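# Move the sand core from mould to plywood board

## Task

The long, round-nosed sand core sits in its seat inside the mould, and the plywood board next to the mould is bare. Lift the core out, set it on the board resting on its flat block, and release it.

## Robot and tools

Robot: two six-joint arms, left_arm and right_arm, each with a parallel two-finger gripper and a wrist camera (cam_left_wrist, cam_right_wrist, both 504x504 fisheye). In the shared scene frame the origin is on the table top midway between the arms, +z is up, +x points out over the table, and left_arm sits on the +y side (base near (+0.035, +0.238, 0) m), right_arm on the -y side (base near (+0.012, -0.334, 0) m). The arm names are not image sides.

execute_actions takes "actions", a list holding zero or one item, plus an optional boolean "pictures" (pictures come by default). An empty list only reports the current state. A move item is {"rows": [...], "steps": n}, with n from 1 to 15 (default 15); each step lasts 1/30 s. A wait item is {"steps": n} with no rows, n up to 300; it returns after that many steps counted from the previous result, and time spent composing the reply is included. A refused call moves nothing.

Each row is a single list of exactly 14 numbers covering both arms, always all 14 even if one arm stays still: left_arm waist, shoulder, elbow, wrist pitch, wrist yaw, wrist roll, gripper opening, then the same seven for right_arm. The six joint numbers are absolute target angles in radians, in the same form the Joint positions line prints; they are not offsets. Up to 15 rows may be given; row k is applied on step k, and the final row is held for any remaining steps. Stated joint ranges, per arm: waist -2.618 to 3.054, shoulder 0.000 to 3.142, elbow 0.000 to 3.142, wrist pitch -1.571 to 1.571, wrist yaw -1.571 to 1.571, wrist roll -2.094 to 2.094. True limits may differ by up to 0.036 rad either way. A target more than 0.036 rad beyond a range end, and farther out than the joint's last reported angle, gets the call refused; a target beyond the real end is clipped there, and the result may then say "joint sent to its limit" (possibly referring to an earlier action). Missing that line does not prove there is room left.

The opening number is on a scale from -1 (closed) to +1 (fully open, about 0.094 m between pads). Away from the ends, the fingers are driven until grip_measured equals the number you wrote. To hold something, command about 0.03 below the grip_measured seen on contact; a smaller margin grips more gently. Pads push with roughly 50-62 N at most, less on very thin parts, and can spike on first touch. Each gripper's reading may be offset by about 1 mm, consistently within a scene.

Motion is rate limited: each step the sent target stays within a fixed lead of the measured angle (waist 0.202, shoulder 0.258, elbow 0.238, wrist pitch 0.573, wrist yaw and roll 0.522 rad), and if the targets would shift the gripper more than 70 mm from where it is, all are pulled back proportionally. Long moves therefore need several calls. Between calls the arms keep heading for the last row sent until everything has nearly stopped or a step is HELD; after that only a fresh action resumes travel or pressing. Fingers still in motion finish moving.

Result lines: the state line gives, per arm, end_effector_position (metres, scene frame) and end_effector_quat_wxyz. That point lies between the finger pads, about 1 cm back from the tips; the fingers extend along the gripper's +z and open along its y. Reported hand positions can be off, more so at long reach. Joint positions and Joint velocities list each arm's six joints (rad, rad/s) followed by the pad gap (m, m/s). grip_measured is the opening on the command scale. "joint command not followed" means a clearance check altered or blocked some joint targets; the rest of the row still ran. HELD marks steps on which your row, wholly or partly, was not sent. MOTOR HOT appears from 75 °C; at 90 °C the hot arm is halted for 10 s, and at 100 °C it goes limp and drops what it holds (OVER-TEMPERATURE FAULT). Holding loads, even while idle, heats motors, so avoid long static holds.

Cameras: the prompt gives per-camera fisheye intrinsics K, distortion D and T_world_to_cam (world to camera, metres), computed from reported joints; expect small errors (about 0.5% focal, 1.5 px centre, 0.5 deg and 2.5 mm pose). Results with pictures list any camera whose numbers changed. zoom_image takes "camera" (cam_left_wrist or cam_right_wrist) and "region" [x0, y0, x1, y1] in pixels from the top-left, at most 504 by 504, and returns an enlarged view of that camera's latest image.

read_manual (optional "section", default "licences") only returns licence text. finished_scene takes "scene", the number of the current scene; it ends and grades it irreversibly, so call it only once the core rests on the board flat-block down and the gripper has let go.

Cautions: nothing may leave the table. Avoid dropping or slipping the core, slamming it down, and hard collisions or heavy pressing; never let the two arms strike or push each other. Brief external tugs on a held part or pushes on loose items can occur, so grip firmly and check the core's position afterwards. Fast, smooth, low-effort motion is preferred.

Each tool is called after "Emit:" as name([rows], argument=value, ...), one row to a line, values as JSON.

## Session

Emit:
execute_actions(actions=[])

Scene clock: 0.00 s of 4400.00 s.
left_arm: end_effector_position=(+0.1542, +0.4383, +0.2123) grip_measured=+1.000 end_effector_quat_wxyz=(-0.493, +0.595, -0.505, -0.385) | right_arm: end_effector_position=(+0.2785, -0.3910, +0.2737) grip_measured=+1.000 end_effector_quat_wxyz=(+0.180, +0.852, +0.479, +0.113)
Joint positions: left_arm=[ 0.236  0.655  0.485 -0.538 -1.228 -0.883  0.094] | right_arm=[-0.212  1.329  1.609 -1.45   0.157  1.972  0.094]
Joint velocities: left_arm=[-0.027 -0.012 -0.007 -0.051  0.022 -0.022  0.   ] | right_arm=[-0.002 -0.012  0.002 -0.007  0.007 -0.066  0.   ]
Motor temperatures (°C, as the motors report them): left_arm=[26 32 29 27 28 24] | right_arm=[26 28 29 29 26 24]
camera_calibration (this result's frames):
cam_left_wrist: T_world_to_cam=[[0.979589, 0.0441005, 0.196114, -0.204838], [0.163073, -0.744789, -0.647068, 0.486902], [0.117527, 0.665841, -0.736779, -0.0529384], [0, 0, 0, 1]] pos_world=[0.127478, 0.406921, 0.316226]
cam_right_wrist: T_world_to_cam=[[-0.762833, 0.504624, -0.404277, 0.515766], [0.25383, 0.808757, 0.530549, 0.123357], [0.59469, 0.302103, -0.745036, 0.254517], [0, 0, 0, 1]] pos_world=[0.210773, -0.436924, 0.33269]

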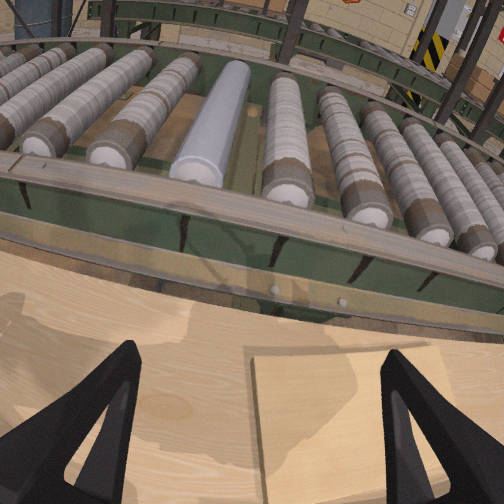

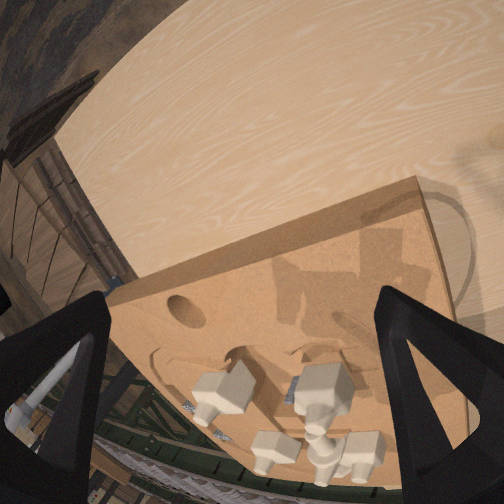

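Emit:
execute_actions([
  {"rows": [[0.232,0.663,0.497,-0.545,-1.214,-0.873,1,-0.212,1.329,1.62,-1.45,0.157,1.972,1],[0.219,0.688,0.534,-0.567,-1.175,-0.845,1,-0.212,1.329,1.62,-1.45,0.157,1.972,1],[0.199,0.728,0.593,-0.601,-1.111,-0.799,1,-0.212,1.329,1.62,-1.45,0.157,1.972,1],[0.172,0.781,0.672,-0.647,-1.025,-0.737,1,-0.212,1.329,1.62,-1.45,0.157,1.972,1],[0.14,0.846,0.769,-0.704,-0.921,-0.662,1,-0.212,1.329,1.62,-1.45,0.157,1.972,1],[0.103,0.919,0.877,-0.766,-0.804,-0.578,1,-0.212,1.329,1.62,-1.45,0.157,1.972,1],[0.063,0.998,0.993,-0.835,-0.678,-0.487,1,-0.212,1.329,1.62,-1.45,0.157,1.972,1],[0.023,1.077,1.112,-0.903,-0.55,-0.396,1,-0.212,1.329,1.62,-1.45,0.157,1.972,1],[-0.017,1.156,1.228,-0.972,-0.424,-0.305,1,-0.212,1.329,1.62,-1.45,0.157,1.972,1],[-0.054,1.229,1.336,-1.035,-0.307,-0.221,1,-0.212,1.329,1.62,-1.45,0.157,1.972,1],[-0.086,1.294,1.433,-1.091,-0.203,-0.146,1,-0.212,1.329,1.62,-1.45,0.157,1.972,1],[-0.113,1.347,1.512,-1.137,-0.117,-0.084,1,-0.212,1.329,1.62,-1.45,0.157,1.972,1],[-0.133,1.387,1.571,-1.172,-0.053,-0.038,1,-0.212,1.329,1.62,-1.45,0.157,1.972,1],[-0.146,1.412,1.608,-1.193,-0.014,-0.01,1,-0.212,1.329,1.62,-1.45,0.157,1.972,1],[-0.15,1.42,1.62,-1.2,0,0,1,-0.212,1.329,1.62,-1.45,0.157,1.972,1]], "steps": 15},
], pictures=false)

Emit:
execute_actions([
  {"steps": 20},
])

Scene clock: 26.67 s of 4400.00 s.
left_arm: end_effector_position=(+0.3748, +0.2568, +0.2236) grip_measured=+1.000 end_effector_quat_wxyz=(+0.286, -0.100, +0.946, +0.115) | right_arm: end_effector_position=(+0.2785, -0.3910, +0.2737) grip_measured=+1.000 end_effector_quat_wxyz=(+0.180, +0.852, +0.479, +0.113)
Joint positions: left_arm=[-0.113  1.368  1.332 -0.999 -0.343 -0.24   0.094] | right_arm=[-0.212  1.329  1.609 -1.45   0.157  1.972  0.094]
Joint velocities: left_arm=[-0.672  1.595  2.103 -1.37   2.44   1.648  0.   ] | right_arm=[-0.002  0.007  0.012 -0.007  0.022 -0.007  0.   ]
Motor temperatures (°C, as the motors report them): left_arm=[26 32 31 28 28 24] | right_arm=[26 28 30 29 26 24]
Steps of this call (steps 1 to 90: nothing new was sent; then 23.17 s passed at rest; steps 91 to 105: all 15 steps of this action). Readings (joint positions):
91: left_arm=[0.236 0.655 0.485 -0.538 -1.226 -0.883] | right_arm=[-0.212 1.329 1.609 -1.450 0.157 1.972]
92: left_arm=[0.235 0.657 0.488 -0.541 -1.218 -0.879] | right_arm=[-0.212 1.329 1.609 -1.450 0.157 1.972]
94: left_arm=[0.217 0.692 0.533 -0.579 -1.172 -0.848] | right_arm=[-0.212 1.329 1.609 -1.450 0.157 1.972]
98: left_arm=[0.103 0.919 0.824 -0.708 -0.929 -0.670] | right_arm=[-0.212 1.329 1.609 -1.450 0.157 1.972]
105: the state above

Scene clock: 27.33 s of 4400.00 s.
left_arm: end_effector_position=(+0.3754, +0.1841, +0.2743) grip_measured=+1.000 end_effector_quat_wxyz=(+0.280, +0.074, +0.957, -0.019) | right_arm: end_effector_position=(+0.2785, -0.3910, +0.2737) grip_measured=+1.000 end_effector_quat_wxyz=(+0.180, +0.852, +0.479, +0.113)
Joint positions: left_arm=[-0.154  1.424  1.609 -1.187 -0.011 -0.008  0.094] | right_arm=[-0.212  1.329  1.609 -1.45   0.157  1.972  0.094]
Joint velocities: left_arm=[ 0.007 -0.017 -0.002 -0.081  0.007 -0.022  0.   ] | right_arm=[ 0.002  0.002 -0.002 -0.037 -0.022 -0.007  0.   ]
Motor temperatures (°C, as the motors report them): left_arm=[26 32 31 28 28 24] | right_arm=[26 28 30 29 26 24]
Steps of this call (steps 1 to 20: the robot went on to your last target). Readings (joint positions):
1: left_arm=[-0.133 1.413 1.402 -1.037 -0.268 -0.191] | right_arm=[-0.212 1.329 1.609 -1.450 0.157 1.972]
2: left_arm=[-0.145 1.443 1.466 -1.066 -0.208 -0.152] | right_arm=[-0.212 1.329 1.609 -1.450 0.157 1.972]
4: left_arm=[-0.154 1.457 1.553 -1.094 -0.126 -0.097] | right_arm=[-0.212 1.329 1.609 -1.450 0.157 1.972]
8: left_arm=[-0.154 1.427 1.608 -1.131 -0.055 -0.042] | right_arm=[-0.212 1.329 1.609 -1.450 0.157 1.972]
20: the state above
camera_calibration (this result's frames):
cam_left_wrist: T_world_to_cam=[[-0.125378, -0.991507, -0.0345607, 0.246319], [-0.991165, 0.123663, 0.0479604, 0.384403], [-0.0432792, 0.0402685, -0.998251, 0.383242], [0, 0, 0, 1]] pos_world=[0.428476, 0.181258, 0.372648]
cam_right_wrist: T_world_to_cam=[[-0.762833, 0.504624, -0.404277, 0.515766], [0.25383, 0.808757, 0.530549, 0.123357], [0.59469, 0.302103, -0.745036, 0.254517], [0, 0, 0, 1]] pos_world=[0.210773, -0.436924, 0.33269]

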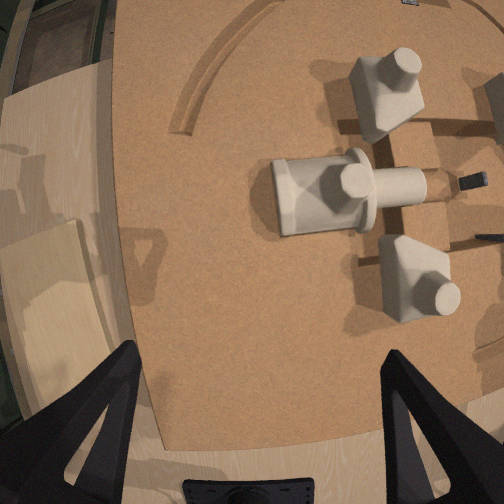

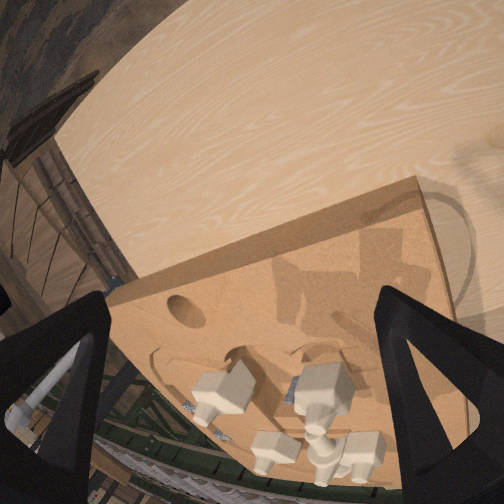

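Emit:
zoom_image(camera="cam_left_wrist", region=[250, 110, 460, 260])

Region (250, 110, 460, 260) of cam_left_wrist's 504x504 image, scaled by 2.400, with more detail than that image has; it fills the top 360 rows of this view, and the rest is white.

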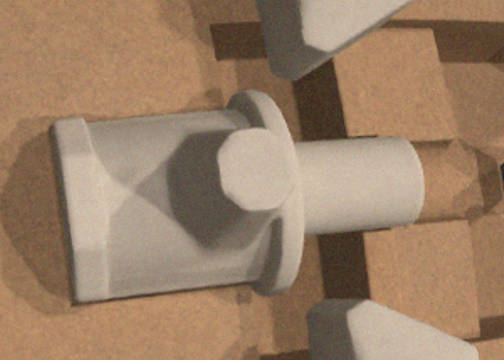

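Emit:
execute_actions([
  {"rows": [[-0.151,1.423,1.629,-1.203,-0.002,-0.006,0.95,-0.212,1.329,1.62,-1.45,0.157,1.972,1],[-0.153,1.432,1.64,-1.207,-0.004,-0.014,0.9,-0.212,1.329,1.62,-1.45,0.157,1.972,1],[-0.157,1.447,1.655,-1.212,-0.007,-0.024,0.85,-0.212,1.329,1.62,-1.45,0.157,1.972,1],[-0.163,1.467,1.675,-1.218,-0.011,-0.038,0.8,-0.212,1.329,1.62,-1.45,0.157,1.972,1],[-0.17,1.493,1.698,-1.226,-0.016,-0.054,0.75,-0.212,1.329,1.62,-1.45,0.157,1.972,1],[-0.178,1.523,1.723,-1.234,-0.021,-0.071,0.7,-0.212,1.329,1.62,-1.45,0.157,1.972,1],[-0.187,1.558,1.751,-1.243,-0.026,-0.091,0.65,-0.212,1.329,1.62,-1.45,0.157,1.972,1],[-0.197,1.595,1.781,-1.253,-0.032,-0.111,0.6,-0.212,1.329,1.62,-1.45,0.157,1.972,1],[-0.208,1.635,1.812,-1.263,-0.039,-0.133,0.55,-0.212,1.329,1.62,-1.45,0.157,1.972,1],[-0.219,1.677,1.844,-1.274,-0.045,-0.155,0.5,-0.212,1.329,1.62,-1.45,0.157,1.972,1],[-0.231,1.719,1.876,-1.285,-0.051,-0.177,0.45,-0.212,1.329,1.62,-1.45,0.157,1.972,1],[-0.243,1.761,1.907,-1.295,-0.058,-0.199,0.4,-0.212,1.329,1.62,-1.45,0.157,1.972,1],[-0.254,1.803,1.937,-1.305,-0.064,-0.219,0.35,-0.212,1.329,1.62,-1.45,0.157,1.972,1],[-0.265,1.843,1.965,-1.314,-0.069,-0.239,0.3,-0.212,1.329,1.62,-1.45,0.157,1.972,1],[-0.275,1.88,1.99,-1.322,-0.074,-0.256,0.25,-0.212,1.329,1.62,-1.45,0.157,1.972,1]], "steps": 15},
], pictures=false)

Emit:
execute_actions([
  {"rows": [[-0.284,1.915,2.013,-1.33,-0.079,-0.272,0.2,-0.212,1.329,1.62,-1.45,0.157,1.972,1],[-0.292,1.945,2.033,-1.336,-0.083,-0.286,0.15,-0.212,1.329,1.62,-1.45,0.157,1.972,1],[-0.299,1.971,2.048,-1.341,-0.086,-0.296,0.1,-0.212,1.329,1.62,-1.45,0.157,1.972,1],[-0.305,1.991,2.059,-1.345,-0.088,-0.304,0.1,-0.212,1.329,1.62,-1.45,0.157,1.972,1],[-0.309,2.006,2.066,-1.347,-0.09,-0.308,0.1,-0.212,1.329,1.62,-1.45,0.157,1.972,1],[-0.311,2.015,2.068,-1.348,-0.09,-0.31,0.1,-0.212,1.329,1.62,-1.45,0.157,1.972,1],[-0.312,2.018,2.068,-1.348,-0.09,-0.31,0.1,-0.212,1.329,1.62,-1.45,0.157,1.972,1]], "steps": 15},
])

Scene clock: 72.77 s of 4400.00 s.
left_arm: end_effector_position=(+0.4412, +0.1397, +0.2452) grip_measured=+0.277 end_effector_quat_wxyz=(+0.219, +0.037, +0.975, -0.026) | right_arm: end_effector_position=(+0.2785, -0.3910, +0.2737) grip_measured=+1.000 end_effector_quat_wxyz=(+0.180, +0.852, +0.479, +0.113)
Joint positions: left_arm=[-0.247  1.79   1.928 -1.266 -0.044 -0.172  0.06 ] | right_arm=[-0.212  1.329  1.609 -1.45   0.157  1.972  0.094]
Joint velocities: left_arm=[-0.315  1.282  0.759 -0.11  -0.11  -0.623 -0.051] | right_arm=[-0.007 -0.002 -0.012  0.022  0.022 -0.007  0.   ]
Motor temperatures (°C, as the motors report them): left_arm=[26 32 31 29 28 24] | right_arm=[26 28 30 29 26 24]
Steps of this call (steps 1 to 30: the robot went on to your last target; steps 31 to 90: nothing new was sent; then 41.93 s passed at rest; steps 91 to 105: all 15 steps of this action). Readings (joint positions):
91: left_arm=[-0.154 1.424 1.609 -1.190 -0.009 -0.005] | right_arm=[-0.212 1.329 1.609 -1.450 0.157 1.972]
92: left_arm=[-0.154 1.424 1.609 -1.191 -0.009 -0.006] | right_arm=[-0.212 1.329 1.609 -1.450 0.157 1.972]
94: left_arm=[-0.154 1.431 1.621 -1.202 -0.009 -0.012] | right_arm=[-0.212 1.329 1.609 -1.450 0.157 1.972]
98: left_arm=[-0.170 1.505 1.714 -1.227 -0.015 -0.051] | right_arm=[-0.212 1.329 1.609 -1.450 0.157 1.972]
105: the state above

Scene clock: 73.27 s of 4400.00 s.
left_arm: end_effector_position=(+0.4587, +0.1115, +0.1749) grip_measured=+0.102 end_effector_quat_wxyz=(+0.126, +0.007, +0.992, -0.002) | right_arm: end_effector_position=(+0.2785, -0.3910, +0.2737) grip_measured=+1.000 end_effector_quat_wxyz=(+0.180, +0.852, +0.479, +0.113)
Joint positions: left_arm=[-0.31   2.036  2.041 -1.334 -0.073 -0.299  0.052] | right_arm=[-0.212  1.329  1.609 -1.45   0.157  1.972  0.094]
Joint velocities: left_arm=[-0.007  0.007  0.037 -0.007 -0.11  -0.081 -0.   ] | right_arm=[-0.007 -0.002 -0.002  0.022 -0.022 -0.007  0.   ]
Motor temperatures (°C, as the motors report them): left_arm=[26 32 31 29 28 24] | right_arm=[26 28 30 29 26 24]
Steps of this call (steps 1 to 15: all 15 steps of this action). Readings (joint positions):
1: left_arm=[-0.258 1.833 1.952 -1.273 -0.049 -0.190] | right_arm=[-0.212 1.329 1.609 -1.450 0.157 1.972]
2: left_arm=[-0.268 1.875 1.974 -1.279 -0.052 -0.207] | right_arm=[-0.212 1.329 1.609 -1.450 0.157 1.972]
4: left_arm=[-0.286 1.947 2.006 -1.292 -0.059 -0.238] | right_arm=[-0.212 1.329 1.609 -1.450 0.157 1.972]
8: left_arm=[-0.308 2.028 2.025 -1.313 -0.066 -0.277] | right_arm=[-0.212 1.329 1.609 -1.450 0.157 1.972]
15: the state above
camera_calibration (this result's frames):
cam_left_wrist: T_world_to_cam=[[0.00222169, -0.999425, -0.0338321, 0.123517], [-0.934109, -0.0141516, 0.356708, 0.415947], [-0.356981, 0.0308104, -0.933603, 0.424112], [0, 0, 0, 1]] pos_world=[0.539665, 0.116265, 0.25176]
cam_right_wrist: T_world_to_cam=[[-0.762833, 0.504624, -0.404277, 0.515766], [0.25383, 0.808757, 0.530549, 0.123357], [0.59469, 0.302103, -0.745036, 0.254517], [0, 0, 0, 1]] pos_world=[0.210773, -0.436924, 0.33269]

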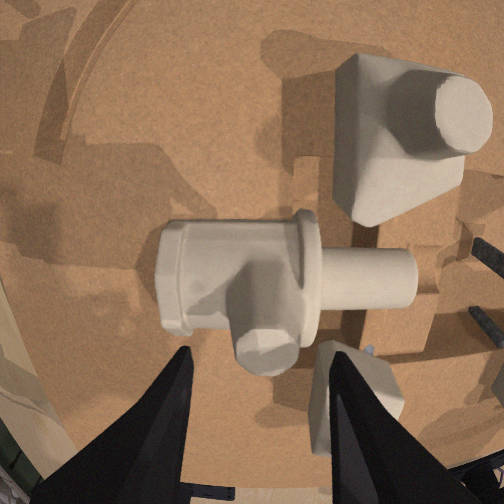

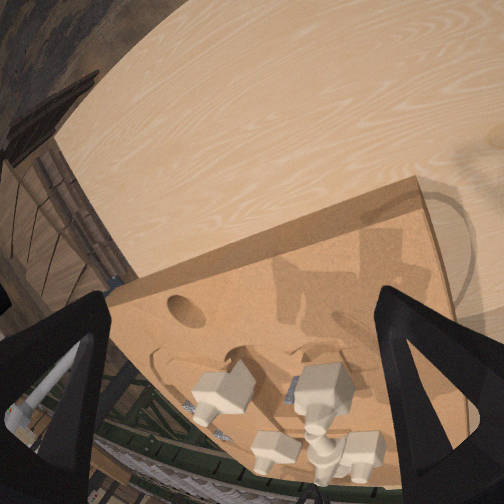

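Emit:
execute_actions([
  {"rows": [[-0.314,2.012,2.055,-1.33,-0.09,-0.31,0.08,-0.212,1.329,1.62,-1.45,0.157,1.972,1],[-0.316,2.006,2.035,-1.31,-0.09,-0.31,0.05,-0.212,1.329,1.62,-1.45,0.157,1.972,1],[-0.318,2.0,2.015,-1.29,-0.09,-0.31,0.02,-0.212,1.329,1.62,-1.45,0.157,1.972,1],[-0.318,1.995,1.995,-1.272,-0.09,-0.31,-0.01,-0.212,1.329,1.62,-1.45,0.157,1.972,1],[-0.318,1.991,1.975,-1.255,-0.09,-0.31,-0.04,-0.212,1.329,1.62,-1.45,0.157,1.972,1],[-0.318,1.987,1.955,-1.24,-0.09,-0.31,-0.07,-0.212,1.329,1.62,-1.45,0.157,1.972,1],[-0.318,1.984,1.937,-1.227,-0.09,-0.31,-0.10,-0.212,1.329,1.62,-1.45,0.157,1.972,1],[-0.318,1.982,1.921,-1.216,-0.09,-0.31,-0.13,-0.212,1.329,1.62,-1.45,0.157,1.972,1],[-0.318,1.98,1.907,-1.208,-0.09,-0.31,-0.16,-0.212,1.329,1.62,-1.45,0.157,1.972,1],[-0.318,1.979,1.897,-1.203,-0.09,-0.31,-0.19,-0.212,1.329,1.62,-1.45,0.157,1.972,1],[-0.318,1.978,1.89,-1.2,-0.09,-0.31,-0.21,-0.212,1.329,1.62,-1.45,0.157,1.972,1],[-0.318,1.978,1.886,-1.2,-0.09,-0.31,-0.23,-0.212,1.329,1.62,-1.45,0.157,1.972,1]], "steps": 15},
], pictures=false)

Emit:
execute_actions([
  {"steps": 8},
])

Scene clock: 105.27 s of 4400.00 s.
left_arm: end_effector_position=(+0.4548, +0.1119, +0.1502) grip_measured=-0.228 end_effector_quat_wxyz=(+0.122, +0.005, +0.992, -0.001) | right_arm: end_effector_position=(+0.2785, -0.3910, +0.2737) grip_measured=+1.000 end_effector_quat_wxyz=(+0.180, +0.852, +0.479, +0.113)
Joint positions: left_arm=[-0.312  2.005  1.897 -1.229 -0.074 -0.305  0.036] | right_arm=[-0.212  1.329  1.609 -1.45   0.157  1.972  0.094]
Joint velocities: left_arm=[-0.002  0.002 -0.037  0.066  0.022 -0.022 -0.   ] | right_arm=[-0.002 -0.012 -0.002 -0.007  0.007  0.037  0.   ]
Motor temperatures (°C, as the motors report them): left_arm=[26 35 32 28 28 24] | right_arm=[26 28 30 29 26 24]
Steps of this call (steps 1 to 15: the robot went on to your last target; steps 16 to 90: nothing new was sent; then 28.50 s passed at rest; steps 91 to 105: all 15 steps of this action). Readings (joint positions):
91: left_arm=[-0.310 2.036 2.042 -1.338 -0.076 -0.304] | right_arm=[-0.212 1.329 1.609 -1.450 0.157 1.972]
92: left_arm=[-0.310 2.036 2.042 -1.337 -0.076 -0.304] | right_arm=[-0.212 1.329 1.609 -1.450 0.157 1.972]
94: left_arm=[-0.310 2.032 2.031 -1.321 -0.076 -0.305] | right_arm=[-0.212 1.329 1.609 -1.450 0.157 1.972]
98: left_arm=[-0.310 2.010 1.966 -1.276 -0.076 -0.305] | right_arm=[-0.212 1.329 1.609 -1.450 0.157 1.972]
105: the state above

Scene clock: 105.53 s of 4400.00 s.
left_arm: end_effector_position=(+0.4574, +0.1113, +0.1508) grip_measured=-0.228 end_effector_quat_wxyz=(+0.128, +0.004, +0.992, -0.002) | right_arm: end_effector_position=(+0.2785, -0.3910, +0.2737) grip_measured=+1.000 end_effector_quat_wxyz=(+0.180, +0.852, +0.479, +0.113)
Joint positions: left_arm=[-0.312  2.005  1.896 -1.217 -0.076 -0.305  0.036] | right_arm=[-0.212  1.329  1.609 -1.45   0.157  1.972  0.094]
Joint velocities: left_arm=[-0.017 -0.012  0.002  0.022 -0.007 -0.007 -0.   ] | right_arm=[-0.002 -0.007 -0.002  0.007  0.007 -0.095  0.   ]
Motor temperatures (°C, as the motors report them): left_arm=[26 35 32 28 28 24] | right_arm=[26 28 30 29 26 24]
Steps of this call (steps 1 to 8: the robot went on to your last target). Readings (joint positions):
1: left_arm=[-0.312 2.005 1.896 -1.227 -0.075 -0.305] | right_arm=[-0.212 1.329 1.609 -1.450 0.157 1.972]
2: left_arm=[-0.312 2.005 1.896 -1.224 -0.075 -0.305] | right_arm=[-0.212 1.329 1.609 -1.450 0.157 1.972]
4: left_arm=[-0.312 2.005 1.896 -1.221 -0.075 -0.305] | right_arm=[-0.212 1.329 1.609 -1.450 0.157 1.972]
8: the state above
camera_calibration (this result's frames):
cam_left_wrist: T_world_to_cam=[[0.00691348, -0.999433, -0.0329585, 0.120224], [-0.935684, -0.0180929, 0.352376, 0.425129], [-0.352772, 0.0284026, -0.935278, 0.399799], [0, 0, 0, 1]] pos_world=[0.537993, 0.116492, 0.22808]
cam_right_wrist: T_world_to_cam=[[-0.762833, 0.504624, -0.404277, 0.515766], [0.25383, 0.808757, 0.530549, 0.123357], [0.59469, 0.302103, -0.745036, 0.254517], [0, 0, 0, 1]] pos_world=[0.210773, -0.436924, 0.33269]

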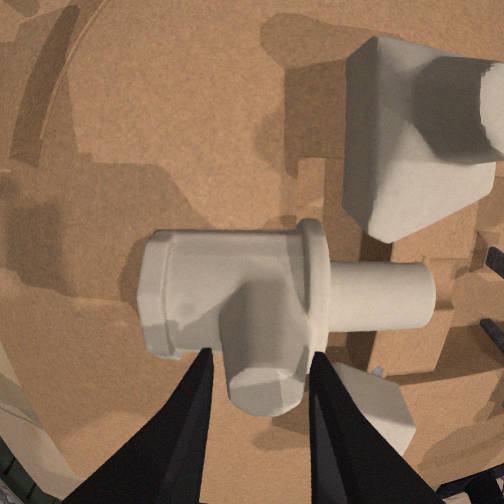

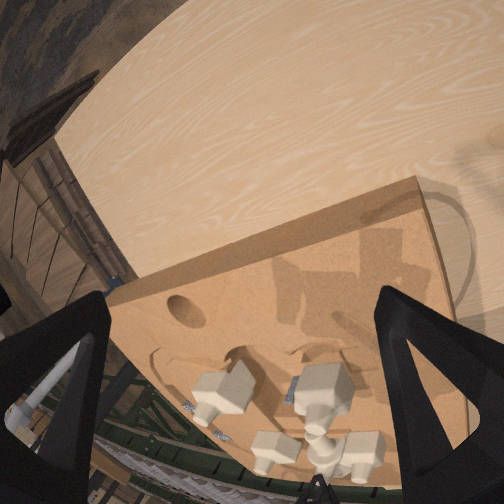

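Emit:
execute_actions([
  {"rows": [[-0.32,1.978,1.88,-1.196,-0.09,-0.31,-0.25,-0.212,1.329,1.62,-1.45,0.157,1.972,1],[-0.321,1.978,1.874,-1.192,-0.09,-0.31,-0.27,-0.212,1.329,1.62,-1.45,0.157,1.972,1],[-0.322,1.978,1.869,-1.19,-0.09,-0.31,-0.28,-0.212,1.329,1.62,-1.45,0.157,1.972,1],[-0.322,1.978,1.867,-1.19,-0.09,-0.31,-0.29,-0.212,1.329,1.62,-1.45,0.157,1.972,1],[-0.322,1.978,1.867,-1.19,-0.09,-0.31,-0.30,-0.212,1.329,1.62,-1.45,0.157,1.972,1],[-0.322,1.978,1.867,-1.19,-0.09,-0.31,-0.31,-0.212,1.329,1.62,-1.45,0.157,1.972,1],[-0.322,1.978,1.867,-1.19,-0.09,-0.31,-0.32,-0.212,1.329,1.62,-1.45,0.157,1.972,1],[-0.322,1.978,1.867,-1.19,-0.09,-0.31,-0.335,-0.212,1.329,1.62,-1.45,0.157,1.972,1],[-0.322,1.978,1.867,-1.19,-0.09,-0.31,-0.35,-0.212,1.329,1.62,-1.45,0.157,1.972,1],[-0.322,1.978,1.867,-1.19,-0.09,-0.31,-0.36,-0.212,1.329,1.62,-1.45,0.157,1.972,1],[-0.322,1.978,1.867,-1.19,-0.09,-0.31,-0.37,-0.212,1.329,1.62,-1.45,0.157,1.972,1],[-0.322,1.978,1.867,-1.19,-0.09,-0.31,-0.38,-0.212,1.329,1.62,-1.45,0.157,1.972,1],[-0.322,1.978,1.867,-1.19,-0.09,-0.31,-0.39,-0.212,1.329,1.62,-1.45,0.157,1.972,1],[-0.322,1.978,1.867,-1.19,-0.09,-0.31,-0.40,-0.212,1.329,1.62,-1.45,0.157,1.972,1]], "steps": 15},
])

Scene clock: 122.90 s of 4400.00 s.
left_arm: end_effector_position=(+0.4579, +0.1099, +0.1474) grip_measured=-0.376 end_effector_quat_wxyz=(+0.129, +0.005, +0.992, -0.002) | right_arm: end_effector_position=(+0.2785, -0.3910, +0.2737) grip_measured=+1.000 end_effector_quat_wxyz=(+0.180, +0.852, +0.479, +0.113)
Joint positions: left_arm=[-0.315  2.005  1.882 -1.202 -0.077 -0.307  0.029] | right_arm=[-0.212  1.329  1.609 -1.45   0.157  1.972  0.094]
Joint velocities: left_arm=[ 0.007  0.002 -0.012 -0.051 -0.022  0.095 -0.001] | right_arm=[-0.017  0.007 -0.007 -0.007  0.022 -0.022  0.   ]
Motor temperatures (°C, as the motors report them): left_arm=[26 36 31 28 28 24] | right_arm=[26 28 30 29 26 24]
Steps of this call (steps 1 to 30: the robot went on to your last target; steps 31 to 90: nothing new was sent; then 13.87 s passed at rest; steps 91 to 105: all 15 steps of this action). Readings (joint positions):
91: left_arm=[-0.312 2.005 1.896 -1.215 -0.076 -0.305] | right_arm=[-0.212 1.329 1.609 -1.450 0.157 1.972]
92: left_arm=[-0.312 2.005 1.895 -1.213 -0.076 -0.305] | right_arm=[-0.212 1.329 1.609 -1.450 0.157 1.972]
94: left_arm=[-0.312 2.005 1.889 -1.208 -0.076 -0.305] | right_arm=[-0.212 1.329 1.609 -1.450 0.157 1.972]
98: left_arm=[-0.315 2.005 1.882 -1.202 -0.077 -0.306] | right_arm=[-0.212 1.329 1.609 -1.450 0.157 1.972]
105: the state above
camera_calibration (this result's frames):
cam_left_wrist: T_world_to_cam=[[0.00641314, -0.999437, -0.0329285, 0.118978], [-0.936322, -0.0175627, 0.350702, 0.427205], [-0.351083, 0.0285826, -0.935908, 0.396089], [0, 0, 0, 1]] pos_world=[0.538299, 0.115093, 0.224799]
cam_right_wrist: T_world_to_cam=[[-0.762833, 0.504624, -0.404277, 0.515766], [0.25383, 0.808757, 0.530549, 0.123357], [0.59469, 0.302103, -0.745036, 0.254517], [0, 0, 0, 1]] pos_world=[0.210773, -0.436924, 0.33269]

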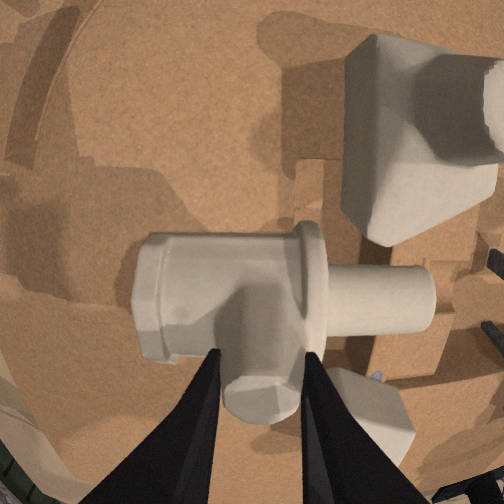

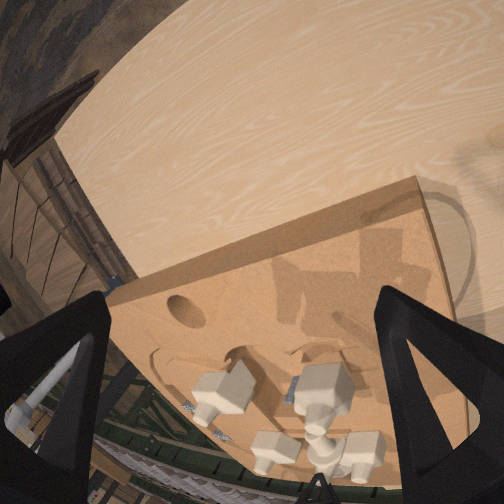

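Emit:
execute_actions([
  {"rows": [[-0.322,1.98,1.885,-1.19,-0.09,-0.31,-0.41,-0.212,1.329,1.62,-1.45,0.157,1.972,1],[-0.322,1.98,1.905,-1.19,-0.09,-0.31,-0.41,-0.212,1.329,1.62,-1.45,0.157,1.972,1],[-0.322,1.981,1.922,-1.192,-0.09,-0.31,-0.41,-0.212,1.329,1.62,-1.45,0.157,1.972,1],[-0.322,1.982,1.936,-1.197,-0.09,-0.31,-0.41,-0.212,1.329,1.62,-1.45,0.157,1.972,1],[-0.322,1.983,1.948,-1.205,-0.09,-0.31,-0.41,-0.212,1.329,1.62,-1.45,0.157,1.972,1],[-0.322,1.984,1.96,-1.215,-0.09,-0.31,-0.41,-0.212,1.329,1.62,-1.45,0.157,1.972,1],[-0.322,1.986,1.976,-1.228,-0.09,-0.31,-0.41,-0.212,1.329,1.62,-1.45,0.157,1.972,1],[-0.322,1.988,1.992,-1.242,-0.09,-0.31,-0.41,-0.212,1.329,1.62,-1.45,0.157,1.972,1],[-0.322,1.99,2.008,-1.256,-0.09,-0.31,-0.41,-0.212,1.329,1.62,-1.45,0.157,1.972,1],[-0.322,1.993,2.024,-1.27,-0.09,-0.31,-0.41,-0.212,1.329,1.62,-1.45,0.157,1.972,1],[-0.322,1.996,2.041,-1.284,-0.09,-0.31,-0.41,-0.212,1.329,1.62,-1.45,0.157,1.972,1],[-0.322,1.999,2.058,-1.298,-0.09,-0.31,-0.41,-0.212,1.329,1.62,-1.45,0.157,1.972,1],[-0.322,2.003,2.078,-1.314,-0.09,-0.31,-0.41,-0.212,1.329,1.62,-1.45,0.157,1.972,1],[-0.322,2.008,2.102,-1.332,-0.09,-0.31,-0.41,-0.212,1.329,1.62,-1.45,0.157,1.972,1],[-0.322,2.014,2.127,-1.351,-0.09,-0.31,-0.41,-0.212,1.329,1.62,-1.45,0.157,1.972,1]], "steps": 15},
], pictures=false)

Emit:
execute_actions([
  {"rows": [[-0.322,2.02,2.152,-1.37,-0.09,-0.31,-0.41,-0.212,1.329,1.62,-1.45,0.157,1.972,1],[-0.322,2.026,2.178,-1.389,-0.09,-0.31,-0.41,-0.212,1.329,1.62,-1.45,0.157,1.972,1],[-0.322,2.033,2.206,-1.409,-0.09,-0.31,-0.41,-0.212,1.329,1.62,-1.45,0.157,1.972,1],[-0.322,2.041,2.234,-1.428,-0.09,-0.31,-0.41,-0.212,1.329,1.62,-1.45,0.157,1.972,1],[-0.322,2.047,2.256,-1.442,-0.09,-0.31,-0.41,-0.212,1.329,1.62,-1.45,0.157,1.972,1],[-0.322,2.051,2.271,-1.451,-0.09,-0.31,-0.41,-0.212,1.329,1.62,-1.45,0.157,1.972,1],[-0.322,2.053,2.278,-1.455,-0.09,-0.31,-0.41,-0.212,1.329,1.62,-1.45,0.157,1.972,1]], "steps": 13},
])

Scene clock: 198.20 s of 4400.00 s.
left_arm: end_effector_position=(+0.4590, +0.1094, +0.1707) grip_measured=-0.376 end_effector_quat_wxyz=(+0.125, +0.004, +0.992, -0.001) | right_arm: end_effector_position=(+0.2785, -0.3910, +0.2737) grip_measured=+1.000 end_effector_quat_wxyz=(+0.180, +0.852, +0.479, +0.113)
Joint positions: left_arm=[-0.315  2.038  2.027 -1.321 -0.076 -0.309  0.029] | right_arm=[-0.212  1.329  1.609 -1.45   0.157  1.972  0.094]
Joint velocities: left_arm=[ 0.012  0.115  0.681 -0.418  0.022 -0.051 -0.   ] | right_arm=[-0.007 -0.017 -0.002 -0.022  0.022 -0.066  0.   ]
Motor temperatures (°C, as the motors report them): left_arm=[26 37 30 28 28 24] | right_arm=[26 28 30 29 26 24]
Steps of this call (steps 1 to 15: the robot went on to your last target; steps 16 to 90: nothing new was sent; then 71.80 s passed at rest; steps 91 to 105: all 15 steps of this action). Readings (joint positions):
91: left_arm=[-0.315 2.005 1.882 -1.202 -0.077 -0.307] | right_arm=[-0.212 1.329 1.609 -1.450 0.157 1.972]
92: left_arm=[-0.315 2.005 1.882 -1.202 -0.077 -0.307] | right_arm=[-0.212 1.329 1.609 -1.450 0.157 1.972]
94: left_arm=[-0.315 2.005 1.886 -1.204 -0.077 -0.308] | right_arm=[-0.212 1.329 1.609 -1.450 0.157 1.972]
98: left_arm=[-0.315 2.012 1.910 -1.229 -0.076 -0.309] | right_arm=[-0.212 1.329 1.609 -1.450 0.157 1.972]
105: the state above

Scene clock: 198.63 s of 4400.00 s.
left_arm: end_effector_position=(+0.4602, +0.1090, +0.2092) grip_measured=-0.376 end_effector_quat_wxyz=(+0.138, +0.004, +0.990, -0.006) | right_arm: end_effector_position=(+0.2785, -0.3910, +0.2737) grip_measured=+1.000 end_effector_quat_wxyz=(+0.180, +0.852, +0.479, +0.113)
Joint positions: left_arm=[-0.315  2.071  2.231 -1.463 -0.076 -0.309  0.029] | right_arm=[-0.212  1.329  1.609 -1.45   0.157  1.972  0.094]
Joint velocities: left_arm=[ 0.002  0.037 -0.002 -0.168 -0.022 -0.022 -0.   ] | right_arm=[ 0.002 -0.012 -0.002 -0.007 -0.037 -0.037  0.   ]
Motor temperatures (°C, as the motors report them): left_arm=[26 37 31 28 28 24] | right_arm=[26 28 30 29 26 24]
Steps of this call (steps 1 to 13: all 13 steps of this action). Readings (joint positions):
1: left_arm=[-0.315 2.042 2.051 -1.337 -0.076 -0.309] | right_arm=[-0.212 1.329 1.609 -1.450 0.157 1.972]
2: left_arm=[-0.315 2.047 2.076 -1.354 -0.076 -0.309] | right_arm=[-0.212 1.329 1.609 -1.450 0.157 1.972]
4: left_arm=[-0.315 2.057 2.131 -1.388 -0.076 -0.309] | right_arm=[-0.212 1.329 1.609 -1.450 0.157 1.972]
8: left_arm=[-0.315 2.070 2.215 -1.438 -0.076 -0.309] | right_arm=[-0.212 1.329 1.609 -1.450 0.157 1.972]
13: the state above
camera_calibration (this result's frames):
cam_left_wrist: T_world_to_cam=[[0.00788204, -0.999652, -0.0251832, 0.117783], [-0.94289, -0.0158166, 0.332728, 0.4143], [-0.333011, 0.0211224, -0.942686, 0.448758], [0, 0, 0, 1]] pos_world=[0.539152, 0.114816, 0.288155]
cam_right_wrist: T_world_to_cam=[[-0.762833, 0.504624, -0.404277, 0.515766], [0.25383, 0.808757, 0.530549, 0.123357], [0.59469, 0.302103, -0.745036, 0.254517], [0, 0, 0, 1]] pos_world=[0.210773, -0.436924, 0.33269]

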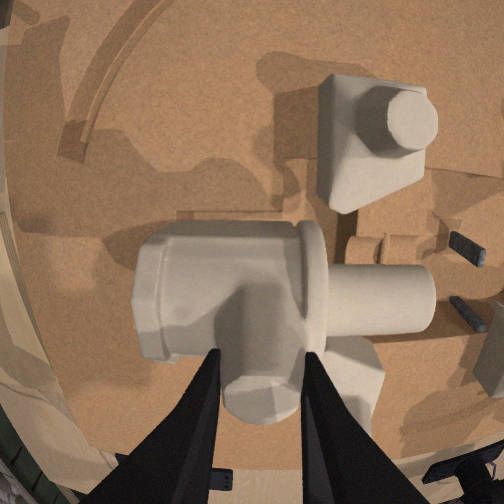

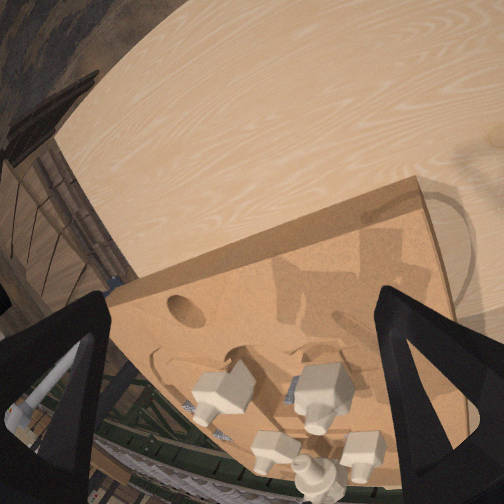

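Emit:
execute_actions([
  {"rows": [[-0.312,2.045,2.273,-1.455,-0.091,-0.312,-0.41,-0.212,1.329,1.62,-1.45,0.157,1.972,1],[-0.305,2.036,2.266,-1.454,-0.094,-0.318,-0.41,-0.212,1.329,1.62,-1.45,0.157,1.972,1],[-0.292,2.026,2.256,-1.452,-0.097,-0.327,-0.41,-0.212,1.329,1.62,-1.45,0.157,1.972,1],[-0.275,2.014,2.245,-1.45,-0.101,-0.34,-0.41,-0.212,1.329,1.62,-1.45,0.157,1.972,1],[-0.252,2.002,2.231,-1.448,-0.106,-0.357,-0.41,-0.212,1.329,1.62,-1.45,0.157,1.972,1],[-0.226,1.995,2.216,-1.445,-0.112,-0.377,-0.41,-0.212,1.329,1.62,-1.45,0.157,1.972,1],[-0.195,1.986,2.199,-1.442,-0.119,-0.4,-0.41,-0.212,1.329,1.62,-1.45,0.157,1.972,1],[-0.16,1.977,2.18,-1.439,-0.127,-0.426,-0.41,-0.212,1.329,1.62,-1.45,0.157,1.972,1],[-0.122,1.967,2.163,-1.436,-0.135,-0.455,-0.41,-0.212,1.329,1.62,-1.45,0.157,1.972,1],[-0.081,1.956,2.145,-1.432,-0.144,-0.486,-0.41,-0.212,1.329,1.62,-1.45,0.157,1.972,1],[-0.037,1.944,2.126,-1.428,-0.153,-0.519,-0.41,-0.212,1.329,1.62,-1.45,0.157,1.972,1],[0.009,1.931,2.107,-1.425,-0.162,-0.553,-0.41,-0.212,1.329,1.62,-1.45,0.157,1.972,1],[0.056,1.918,2.087,-1.422,-0.171,-0.588,-0.41,-0.212,1.329,1.62,-1.45,0.157,1.972,1],[0.104,1.905,2.066,-1.42,-0.18,-0.625,-0.41,-0.212,1.329,1.62,-1.45,0.157,1.972,1],[0.154,1.892,2.045,-1.418,-0.188,-0.662,-0.41,-0.212,1.329,1.62,-1.45,0.157,1.972,1]], "steps": 15},
], pictures=false)

Emit:
execute_actions([
  {"rows": [[0.203,1.879,2.024,-1.416,-0.196,-0.698,-0.41,-0.212,1.329,1.62,-1.45,0.157,1.972,1],[0.251,1.866,2.003,-1.415,-0.203,-0.735,-0.41,-0.212,1.329,1.62,-1.45,0.157,1.972,1],[0.298,1.853,1.983,-1.414,-0.21,-0.77,-0.41,-0.212,1.329,1.62,-1.45,0.157,1.972,1],[0.344,1.84,1.964,-1.414,-0.216,-0.804,-0.41,-0.212,1.329,1.62,-1.45,0.157,1.972,1],[0.388,1.829,1.945,-1.413,-0.222,-0.837,-0.41,-0.212,1.329,1.62,-1.45,0.157,1.972,1],[0.429,1.817,1.927,-1.413,-0.227,-0.868,-0.41,-0.212,1.329,1.62,-1.45,0.157,1.972,1],[0.467,1.807,1.911,-1.413,-0.232,-0.897,-0.41,-0.212,1.329,1.62,-1.45,0.157,1.972,1],[0.502,1.798,1.896,-1.413,-0.236,-0.923,-0.41,-0.212,1.329,1.62,-1.45,0.157,1.972,1],[0.533,1.789,1.883,-1.413,-0.239,-0.946,-0.41,-0.212,1.329,1.62,-1.45,0.157,1.972,1],[0.559,1.782,1.872,-1.414,-0.242,-0.966,-0.41,-0.212,1.329,1.62,-1.45,0.157,1.972,1],[0.582,1.776,1.862,-1.414,-0.245,-0.983,-0.41,-0.212,1.329,1.62,-1.45,0.157,1.972,1],[0.599,1.771,1.855,-1.414,-0.247,-0.996,-0.41,-0.212,1.329,1.62,-1.45,0.157,1.972,1],[0.612,1.768,1.849,-1.411,-0.248,-1.005,-0.41,-0.212,1.329,1.62,-1.45,0.157,1.972,1],[0.619,1.766,1.846,-1.404,-0.249,-1.011,-0.41,-0.212,1.329,1.62,-1.45,0.157,1.972,1],[0.622,1.765,1.845,-1.397,-0.25,-1.013,-0.41,-0.212,1.329,1.62,-1.45,0.157,1.972,1]], "steps": 15},
], pictures=false)

Emit:
execute_actions([
  {"rows": [[0.622,1.763,1.842,-1.388,-0.25,-1.013,-0.41,-0.212,1.329,1.62,-1.45,0.157,1.972,1],[0.622,1.761,1.834,-1.374,-0.25,-1.013,-0.41,-0.212,1.329,1.62,-1.45,0.157,1.972,1],[0.622,1.758,1.821,-1.357,-0.25,-1.013,-0.41,-0.212,1.329,1.62,-1.45,0.157,1.972,1],[0.622,1.755,1.803,-1.335,-0.25,-1.013,-0.41,-0.212,1.329,1.62,-1.45,0.157,1.972,1],[0.622,1.752,1.781,-1.312,-0.25,-1.013,-0.41,-0.212,1.329,1.62,-1.45,0.157,1.972,1],[0.622,1.749,1.756,-1.288,-0.25,-1.013,-0.41,-0.212,1.329,1.62,-1.45,0.157,1.972,1],[0.622,1.747,1.73,-1.265,-0.25,-1.013,-0.41,-0.212,1.329,1.62,-1.45,0.157,1.972,1],[0.622,1.745,1.703,-1.243,-0.25,-1.013,-0.41,-0.212,1.329,1.62,-1.45,0.157,1.972,1],[0.622,1.743,1.677,-1.224,-0.25,-1.013,-0.41,-0.212,1.329,1.62,-1.45,0.157,1.972,1],[0.622,1.741,1.652,-1.208,-0.25,-1.013,-0.41,-0.212,1.329,1.62,-1.45,0.157,1.972,1],[0.622,1.74,1.63,-1.196,-0.25,-1.013,-0.41,-0.212,1.329,1.62,-1.45,0.157,1.972,1],[0.622,1.739,1.612,-1.189,-0.25,-1.013,-0.41,-0.212,1.329,1.62,-1.45,0.157,1.972,1],[0.622,1.738,1.599,-1.186,-0.25,-1.013,-0.41,-0.212,1.329,1.62,-1.45,0.157,1.972,1],[0.622,1.738,1.591,-1.186,-0.25,-1.013,-0.41,-0.212,1.329,1.62,-1.45,0.157,1.972,1],[0.622,1.738,1.588,-1.186,-0.25,-1.013,-0.41,-0.212,1.329,1.62,-1.45,0.157,1.972,1]], "steps": 15},
], pictures=false)

Emit:
execute_actions([
  {"steps": 8},
])

Scene clock: 281.77 s of 4400.00 s.
left_arm: end_effector_position=(+0.4522, +0.2607, +0.1911) grip_measured=-0.376 end_effector_quat_wxyz=(+0.102, -0.259, +0.960, +0.022) | right_arm: end_effector_position=(+0.2785, -0.3910, +0.2737) grip_measured=+1.000 end_effector_quat_wxyz=(+0.180, +0.852, +0.479, +0.113)
Joint positions: left_arm=[ 0.025  2.007  2.076 -1.452 -0.092 -0.505  0.029] | right_arm=[-0.212  1.329  1.609 -1.45   0.157  1.972  0.094]
Joint velocities: left_arm=[ 1.306 -0.222 -0.564  0.198 -0.286 -0.799  0.   ] | right_arm=[ 0.017 -0.002 -0.002  0.022  0.022 -0.022  0.   ]
Motor temperatures (°C, as the motors report them): left_arm=[26 38 33 29 28 24] | right_arm=[26 28 30 29 26 24]
Steps of this call (steps 1 to 30: the robot went on to your last target; steps 31 to 90: nothing new was sent; then 79.63 s passed at rest; steps 91 to 105: all 15 steps of this action). Readings (joint positions):
91: left_arm=[-0.315 2.082 2.231 -1.486 -0.076 -0.309] | right_arm=[-0.212 1.329 1.609 -1.450 0.157 1.972]
92: left_arm=[-0.315 2.082 2.231 -1.486 -0.076 -0.309] | right_arm=[-0.212 1.329 1.609 -1.450 0.157 1.972]
94: left_arm=[-0.311 2.082 2.231 -1.486 -0.075 -0.315] | right_arm=[-0.212 1.329 1.609 -1.450 0.157 1.972]
98: left_arm=[-0.254 2.062 2.194 -1.475 -0.061 -0.356] | right_arm=[-0.212 1.329 1.609 -1.450 0.157 1.972]
105: the state above

Scene clock: 282.27 s of 4400.00 s.
left_arm: end_effector_position=(+0.3063, +0.4909, +0.1900) grip_measured=-0.376 end_effector_quat_wxyz=(-0.086, +0.707, -0.694, -0.107) | right_arm: end_effector_position=(+0.2785, -0.3910, +0.2737) grip_measured=+1.000 end_effector_quat_wxyz=(+0.180, +0.852, +0.479, +0.113)
Joint positions: left_arm=[ 0.645  1.838  1.83  -1.423 -0.238 -0.939  0.029] | right_arm=[-0.212  1.329  1.609 -1.45   0.157  1.972  0.094]
Joint velocities: left_arm=[ 0.32  -0.129 -0.144 -0.095 -0.388 -0.476 -0.001] | right_arm=[-0.022 -0.002 -0.007 -0.051 -0.051  0.051  0.   ]
Motor temperatures (°C, as the motors report them): left_arm=[26 38 33 29 28 24] | right_arm=[26 28 30 29 26 24]
Steps of this call (steps 1 to 15: all 15 steps of this action). Readings (joint positions):
1: left_arm=[0.073 1.999 2.056 -1.447 -0.101 -0.532] | right_arm=[-0.212 1.329 1.609 -1.450 0.157 1.972]
2: left_arm=[0.120 1.986 2.044 -1.435 -0.084 -0.557] | right_arm=[-0.212 1.329 1.609 -1.450 0.157 1.972]
4: left_arm=[0.200 1.950 2.015 -1.417 -0.076 -0.619] | right_arm=[-0.212 1.329 1.609 -1.450 0.157 1.972]
8: left_arm=[0.387 1.897 1.936 -1.405 -0.128 -0.743] | right_arm=[-0.212 1.329 1.609 -1.450 0.157 1.972]
15: the state above

Scene clock: 282.77 s of 4400.00 s.
left_arm: end_effector_position=(+0.3041, +0.4746, +0.1411) grip_measured=-0.376 end_effector_quat_wxyz=(-0.076, +0.723, -0.681, -0.093) | right_arm: end_effector_position=(+0.2785, -0.3910, +0.2737) grip_measured=+1.000 end_effector_quat_wxyz=(+0.180, +0.852, +0.479, +0.113)
Joint positions: left_arm=[ 0.624  1.788  1.578 -1.247 -0.214 -1.006  0.029] | right_arm=[-0.212  1.329  1.609 -1.45   0.157  1.972  0.094]
Joint velocities: left_arm=[-0.012 -0.017 -0.388  0.037  0.037  0.007 -0.   ] | right_arm=[-0.007 -0.007  0.012 -0.066  0.051  0.007  0.   ]
Motor temperatures (°C, as the motors report them): left_arm=[26 38 33 29 28 24] | right_arm=[26 28 30 29 26 24]
Steps of this call (steps 1 to 15: all 15 steps of this action). Readings (joint positions):
1: left_arm=[0.653 1.834 1.827 -1.427 -0.247 -0.953] | right_arm=[-0.212 1.329 1.609 -1.450 0.157 1.972]
2: left_arm=[0.654 1.829 1.824 -1.427 -0.251 -0.964] | right_arm=[-0.212 1.329 1.609 -1.450 0.157 1.972]
4: left_arm=[0.646 1.817 1.812 -1.416 -0.247 -0.980] | right_arm=[-0.212 1.329 1.609 -1.450 0.157 1.972]
8: left_arm=[0.626 1.792 1.742 -1.350 -0.224 -0.997] | right_arm=[-0.212 1.329 1.609 -1.450 0.157 1.972]
15: the state above

Scene clock: 283.03 s of 4400.00 s.
left_arm: end_effector_position=(+0.3054, +0.4749, +0.1368) grip_measured=-0.376 end_effector_quat_wxyz=(-0.078, +0.723, -0.680, -0.092) | right_arm: end_effector_position=(+0.2785, -0.3910, +0.2737) grip_measured=+1.000 end_effector_quat_wxyz=(+0.180, +0.852, +0.479, +0.113)
Joint positions: left_arm=[ 0.624  1.788  1.561 -1.225 -0.211 -1.007  0.029] | right_arm=[-0.212  1.329  1.609 -1.45   0.157  1.972  0.094]
Joint velocities: left_arm=[ 0.002  0.002 -0.002  0.139 -0.007 -0.066 -0.001] | right_arm=[ 0.012 -0.002  0.007  0.081 -0.007  0.022  0.   ]
Motor temperatures (°C, as the motors report them): left_arm=[26 38 33 29 28 24] | right_arm=[26 28 30 29 26 24]
Steps of this call (steps 1 to 8: the robot went on to your last target). Readings (joint positions):
1: left_arm=[0.624 1.788 1.568 -1.246 -0.213 -1.006] | right_arm=[-0.212 1.329 1.609 -1.450 0.157 1.972]
2: left_arm=[0.624 1.788 1.562 -1.246 -0.212 -1.006] | right_arm=[-0.212 1.329 1.609 -1.450 0.157 1.972]
4: left_arm=[0.624 1.788 1.561 -1.244 -0.211 -1.007] | right_arm=[-0.212 1.329 1.609 -1.450 0.157 1.972]
8: the state above
camera_calibration (this result's frames):
cam_left_wrist: T_world_to_cam=[[0.995755, 0.0788228, -0.0475326, -0.327806], [0.0907882, -0.926126, 0.366125, 0.410301], [-0.0151621, -0.368887, -0.929351, 0.407481], [0, 0, 0, 1]] pos_world=[0.295342, 0.556143, 0.212889]
cam_right_wrist: T_world_to_cam=[[-0.762833, 0.504624, -0.404277, 0.515766], [0.25383, 0.808757, 0.530549, 0.123357], [0.59469, 0.302103, -0.745036, 0.254517], [0, 0, 0, 1]] pos_world=[0.210773, -0.436924, 0.33269]

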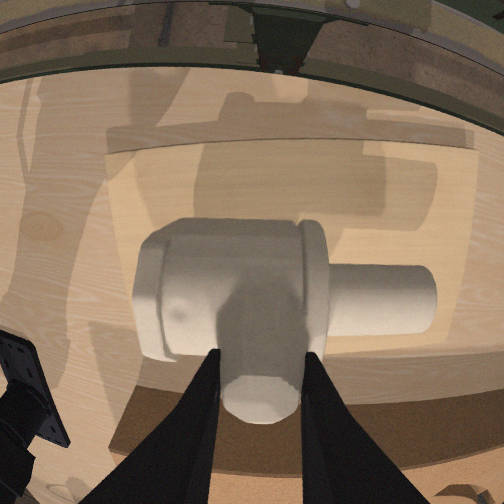

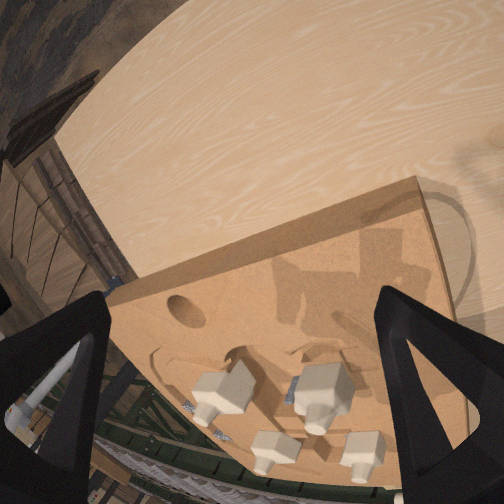

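Emit:
execute_actions([
  {"rows": [[0.622,1.738,1.578,-1.18,-0.253,-1.013,-0.41,-0.212,1.329,1.62,-1.45,0.157,1.972,1],[0.622,1.738,1.568,-1.17,-0.256,-1.013,-0.41,-0.212,1.329,1.62,-1.45,0.157,1.972,1],[0.622,1.738,1.558,-1.16,-0.259,-1.013,-0.41,-0.212,1.329,1.62,-1.45,0.157,1.972,1],[0.622,1.738,1.548,-1.15,-0.26,-1.013,-0.41,-0.212,1.329,1.62,-1.45,0.157,1.972,1],[0.622,1.738,1.539,-1.141,-0.26,-1.013,-0.41,-0.212,1.329,1.62,-1.45,0.157,1.972,1],[0.622,1.738,1.53,-1.132,-0.26,-1.013,-0.41,-0.212,1.329,1.62,-1.45,0.157,1.972,1],[0.622,1.738,1.522,-1.124,-0.26,-1.013,-0.41,-0.212,1.329,1.62,-1.45,0.157,1.972,1],[0.622,1.738,1.515,-1.117,-0.26,-1.013,-0.41,-0.212,1.329,1.62,-1.45,0.157,1.972,1],[0.622,1.738,1.509,-1.111,-0.26,-1.013,-0.41,-0.212,1.329,1.62,-1.45,0.157,1.972,1],[0.622,1.738,1.504,-1.106,-0.26,-1.013,-0.41,-0.212,1.329,1.62,-1.45,0.157,1.972,1],[0.622,1.738,1.5,-1.102,-0.26,-1.013,-0.41,-0.212,1.329,1.62,-1.45,0.157,1.972,1],[0.622,1.738,1.496,-1.098,-0.26,-1.013,-0.41,-0.212,1.329,1.62,-1.45,0.157,1.972,1],[0.622,1.738,1.492,-1.094,-0.26,-1.013,-0.41,-0.212,1.329,1.62,-1.45,0.157,1.972,1],[0.622,1.738,1.488,-1.09,-0.26,-1.013,-0.41,-0.212,1.329,1.62,-1.45,0.157,1.972,1],[0.622,1.738,1.484,-1.087,-0.26,-1.013,-0.41,-0.212,1.329,1.62,-1.45,0.157,1.972,1]], "steps": 15},
], pictures=false)

Emit:
execute_actions([
  {"rows": [[0.622,1.738,1.481,-1.085,-0.26,-1.013,-0.41,-0.212,1.329,1.62,-1.45,0.157,1.972,1],[0.622,1.738,1.478,-1.083,-0.26,-1.013,-0.41,-0.212,1.329,1.62,-1.45,0.157,1.972,1],[0.622,1.738,1.475,-1.081,-0.26,-1.013,-0.41,-0.212,1.329,1.62,-1.45,0.157,1.972,1],[0.622,1.738,1.472,-1.079,-0.26,-1.013,-0.41,-0.212,1.329,1.62,-1.45,0.157,1.972,1],[0.622,1.738,1.469,-1.077,-0.26,-1.013,-0.41,-0.212,1.329,1.62,-1.45,0.157,1.972,1],[0.622,1.738,1.466,-1.075,-0.26,-1.013,-0.41,-0.212,1.329,1.62,-1.45,0.157,1.972,1]], "steps": 10},
])

Scene clock: 329.83 s of 4400.00 s.
left_arm: end_effector_position=(+0.3060, +0.4758, +0.1201) grip_measured=-0.376 end_effector_quat_wxyz=(-0.084, +0.723, -0.679, -0.092) | right_arm: end_effector_position=(+0.2785, -0.3910, +0.2737) grip_measured=+1.000 end_effector_quat_wxyz=(+0.180, +0.852, +0.479, +0.113)
Joint positions: left_arm=[ 0.623  1.784  1.488 -1.146 -0.215 -1.008  0.029] | right_arm=[-0.212  1.329  1.609 -1.45   0.157  1.972  0.094]
Joint velocities: left_arm=[ 0.002 -0.051 -0.066  0.037  0.037 -0.051 -0.001] | right_arm=[-0.002  0.007 -0.002  0.037  0.037  0.022  0.   ]
Motor temperatures (°C, as the motors report them): left_arm=[26 38 33 29 28 24] | right_arm=[26 28 30 29 26 24]
Steps of this call (steps 1 to 30: the robot went on to your last target; steps 31 to 90: nothing new was sent; then 43.30 s passed at rest; steps 91 to 105: all 15 steps of this action). Readings (joint positions):
91: left_arm=[0.624 1.788 1.561 -1.216 -0.211 -1.008] | right_arm=[-0.212 1.329 1.609 -1.450 0.157 1.972]
92: left_arm=[0.624 1.788 1.561 -1.215 -0.211 -1.008] | right_arm=[-0.212 1.329 1.609 -1.450 0.157 1.972]
94: left_arm=[0.624 1.788 1.554 -1.205 -0.211 -1.008] | right_arm=[-0.212 1.329 1.609 -1.450 0.157 1.972]
98: left_arm=[0.624 1.788 1.517 -1.171 -0.212 -1.008] | right_arm=[-0.212 1.329 1.609 -1.450 0.157 1.972]
105: the state above

Scene clock: 330.17 s of 4400.00 s.
left_arm: end_effector_position=(+0.3054, +0.4758, +0.1201) grip_measured=-0.376 end_effector_quat_wxyz=(-0.089, +0.724, -0.678, -0.092) | right_arm: end_effector_position=(+0.2785, -0.3910, +0.2737) grip_measured=+1.000 end_effector_quat_wxyz=(+0.180, +0.852, +0.479, +0.113)
Joint positions: left_arm=[ 0.623  1.772  1.472 -1.131 -0.216 -1.009  0.029] | right_arm=[-0.212  1.329  1.609 -1.45   0.157  1.972  0.094]
Joint velocities: left_arm=[-0.002 -0.027 -0.007  0.007  0.007 -0.007  0.001] | right_arm=[-0.012 -0.017 -0.022 -0.022  0.007 -0.007  0.   ]
Motor temperatures (°C, as the motors report them): left_arm=[26 38 33 29 28 24] | right_arm=[26 28 30 29 26 24]
Steps of this call (steps 1 to 10: all 10 steps of this action). Readings (joint positions):
1: left_arm=[0.623 1.782 1.485 -1.144 -0.215 -1.009] | right_arm=[-0.212 1.329 1.609 -1.450 0.157 1.972]
2: left_arm=[0.623 1.780 1.483 -1.142 -0.215 -1.009] | right_arm=[-0.212 1.329 1.609 -1.450 0.157 1.972]
4: left_arm=[0.623 1.778 1.479 -1.138 -0.215 -1.009] | right_arm=[-0.212 1.329 1.609 -1.450 0.157 1.972]
8: left_arm=[0.623 1.773 1.473 -1.132 -0.216 -1.009] | right_arm=[-0.212 1.329 1.609 -1.450 0.157 1.972]
10: the state above
camera_calibration (this result's frames):
cam_left_wrist: T_world_to_cam=[[0.996245, 0.0805026, -0.031874, -0.331538], [0.0865724, -0.93193, 0.352154, 0.422887], [-0.00135502, -0.353591, -0.935399, 0.381562], [0, 0, 0, 1]] pos_world=[0.294199, 0.555708, 0.197424]
cam_right_wrist: T_world_to_cam=[[-0.762833, 0.504624, -0.404277, 0.515766], [0.25383, 0.808757, 0.530549, 0.123357], [0.59469, 0.302103, -0.745036, 0.254517], [0, 0, 0, 1]] pos_world=[0.210773, -0.436924, 0.33269]

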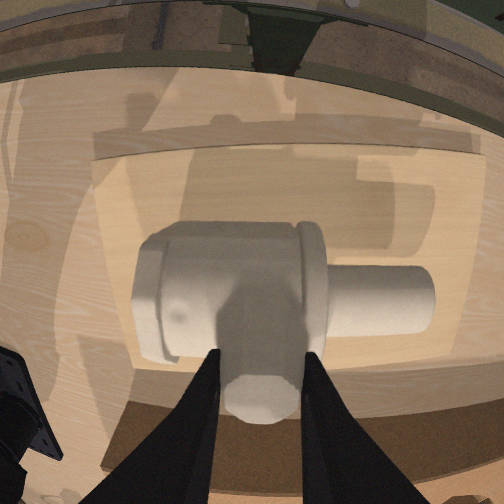

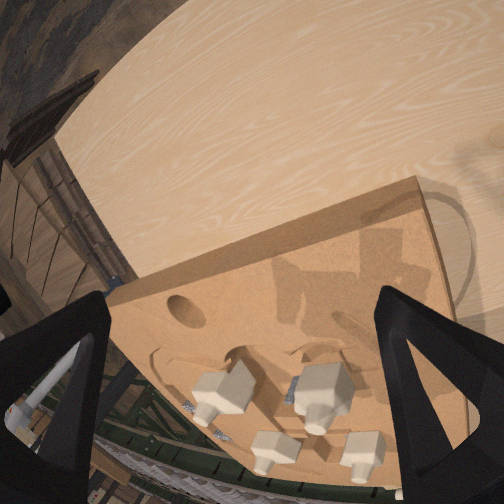

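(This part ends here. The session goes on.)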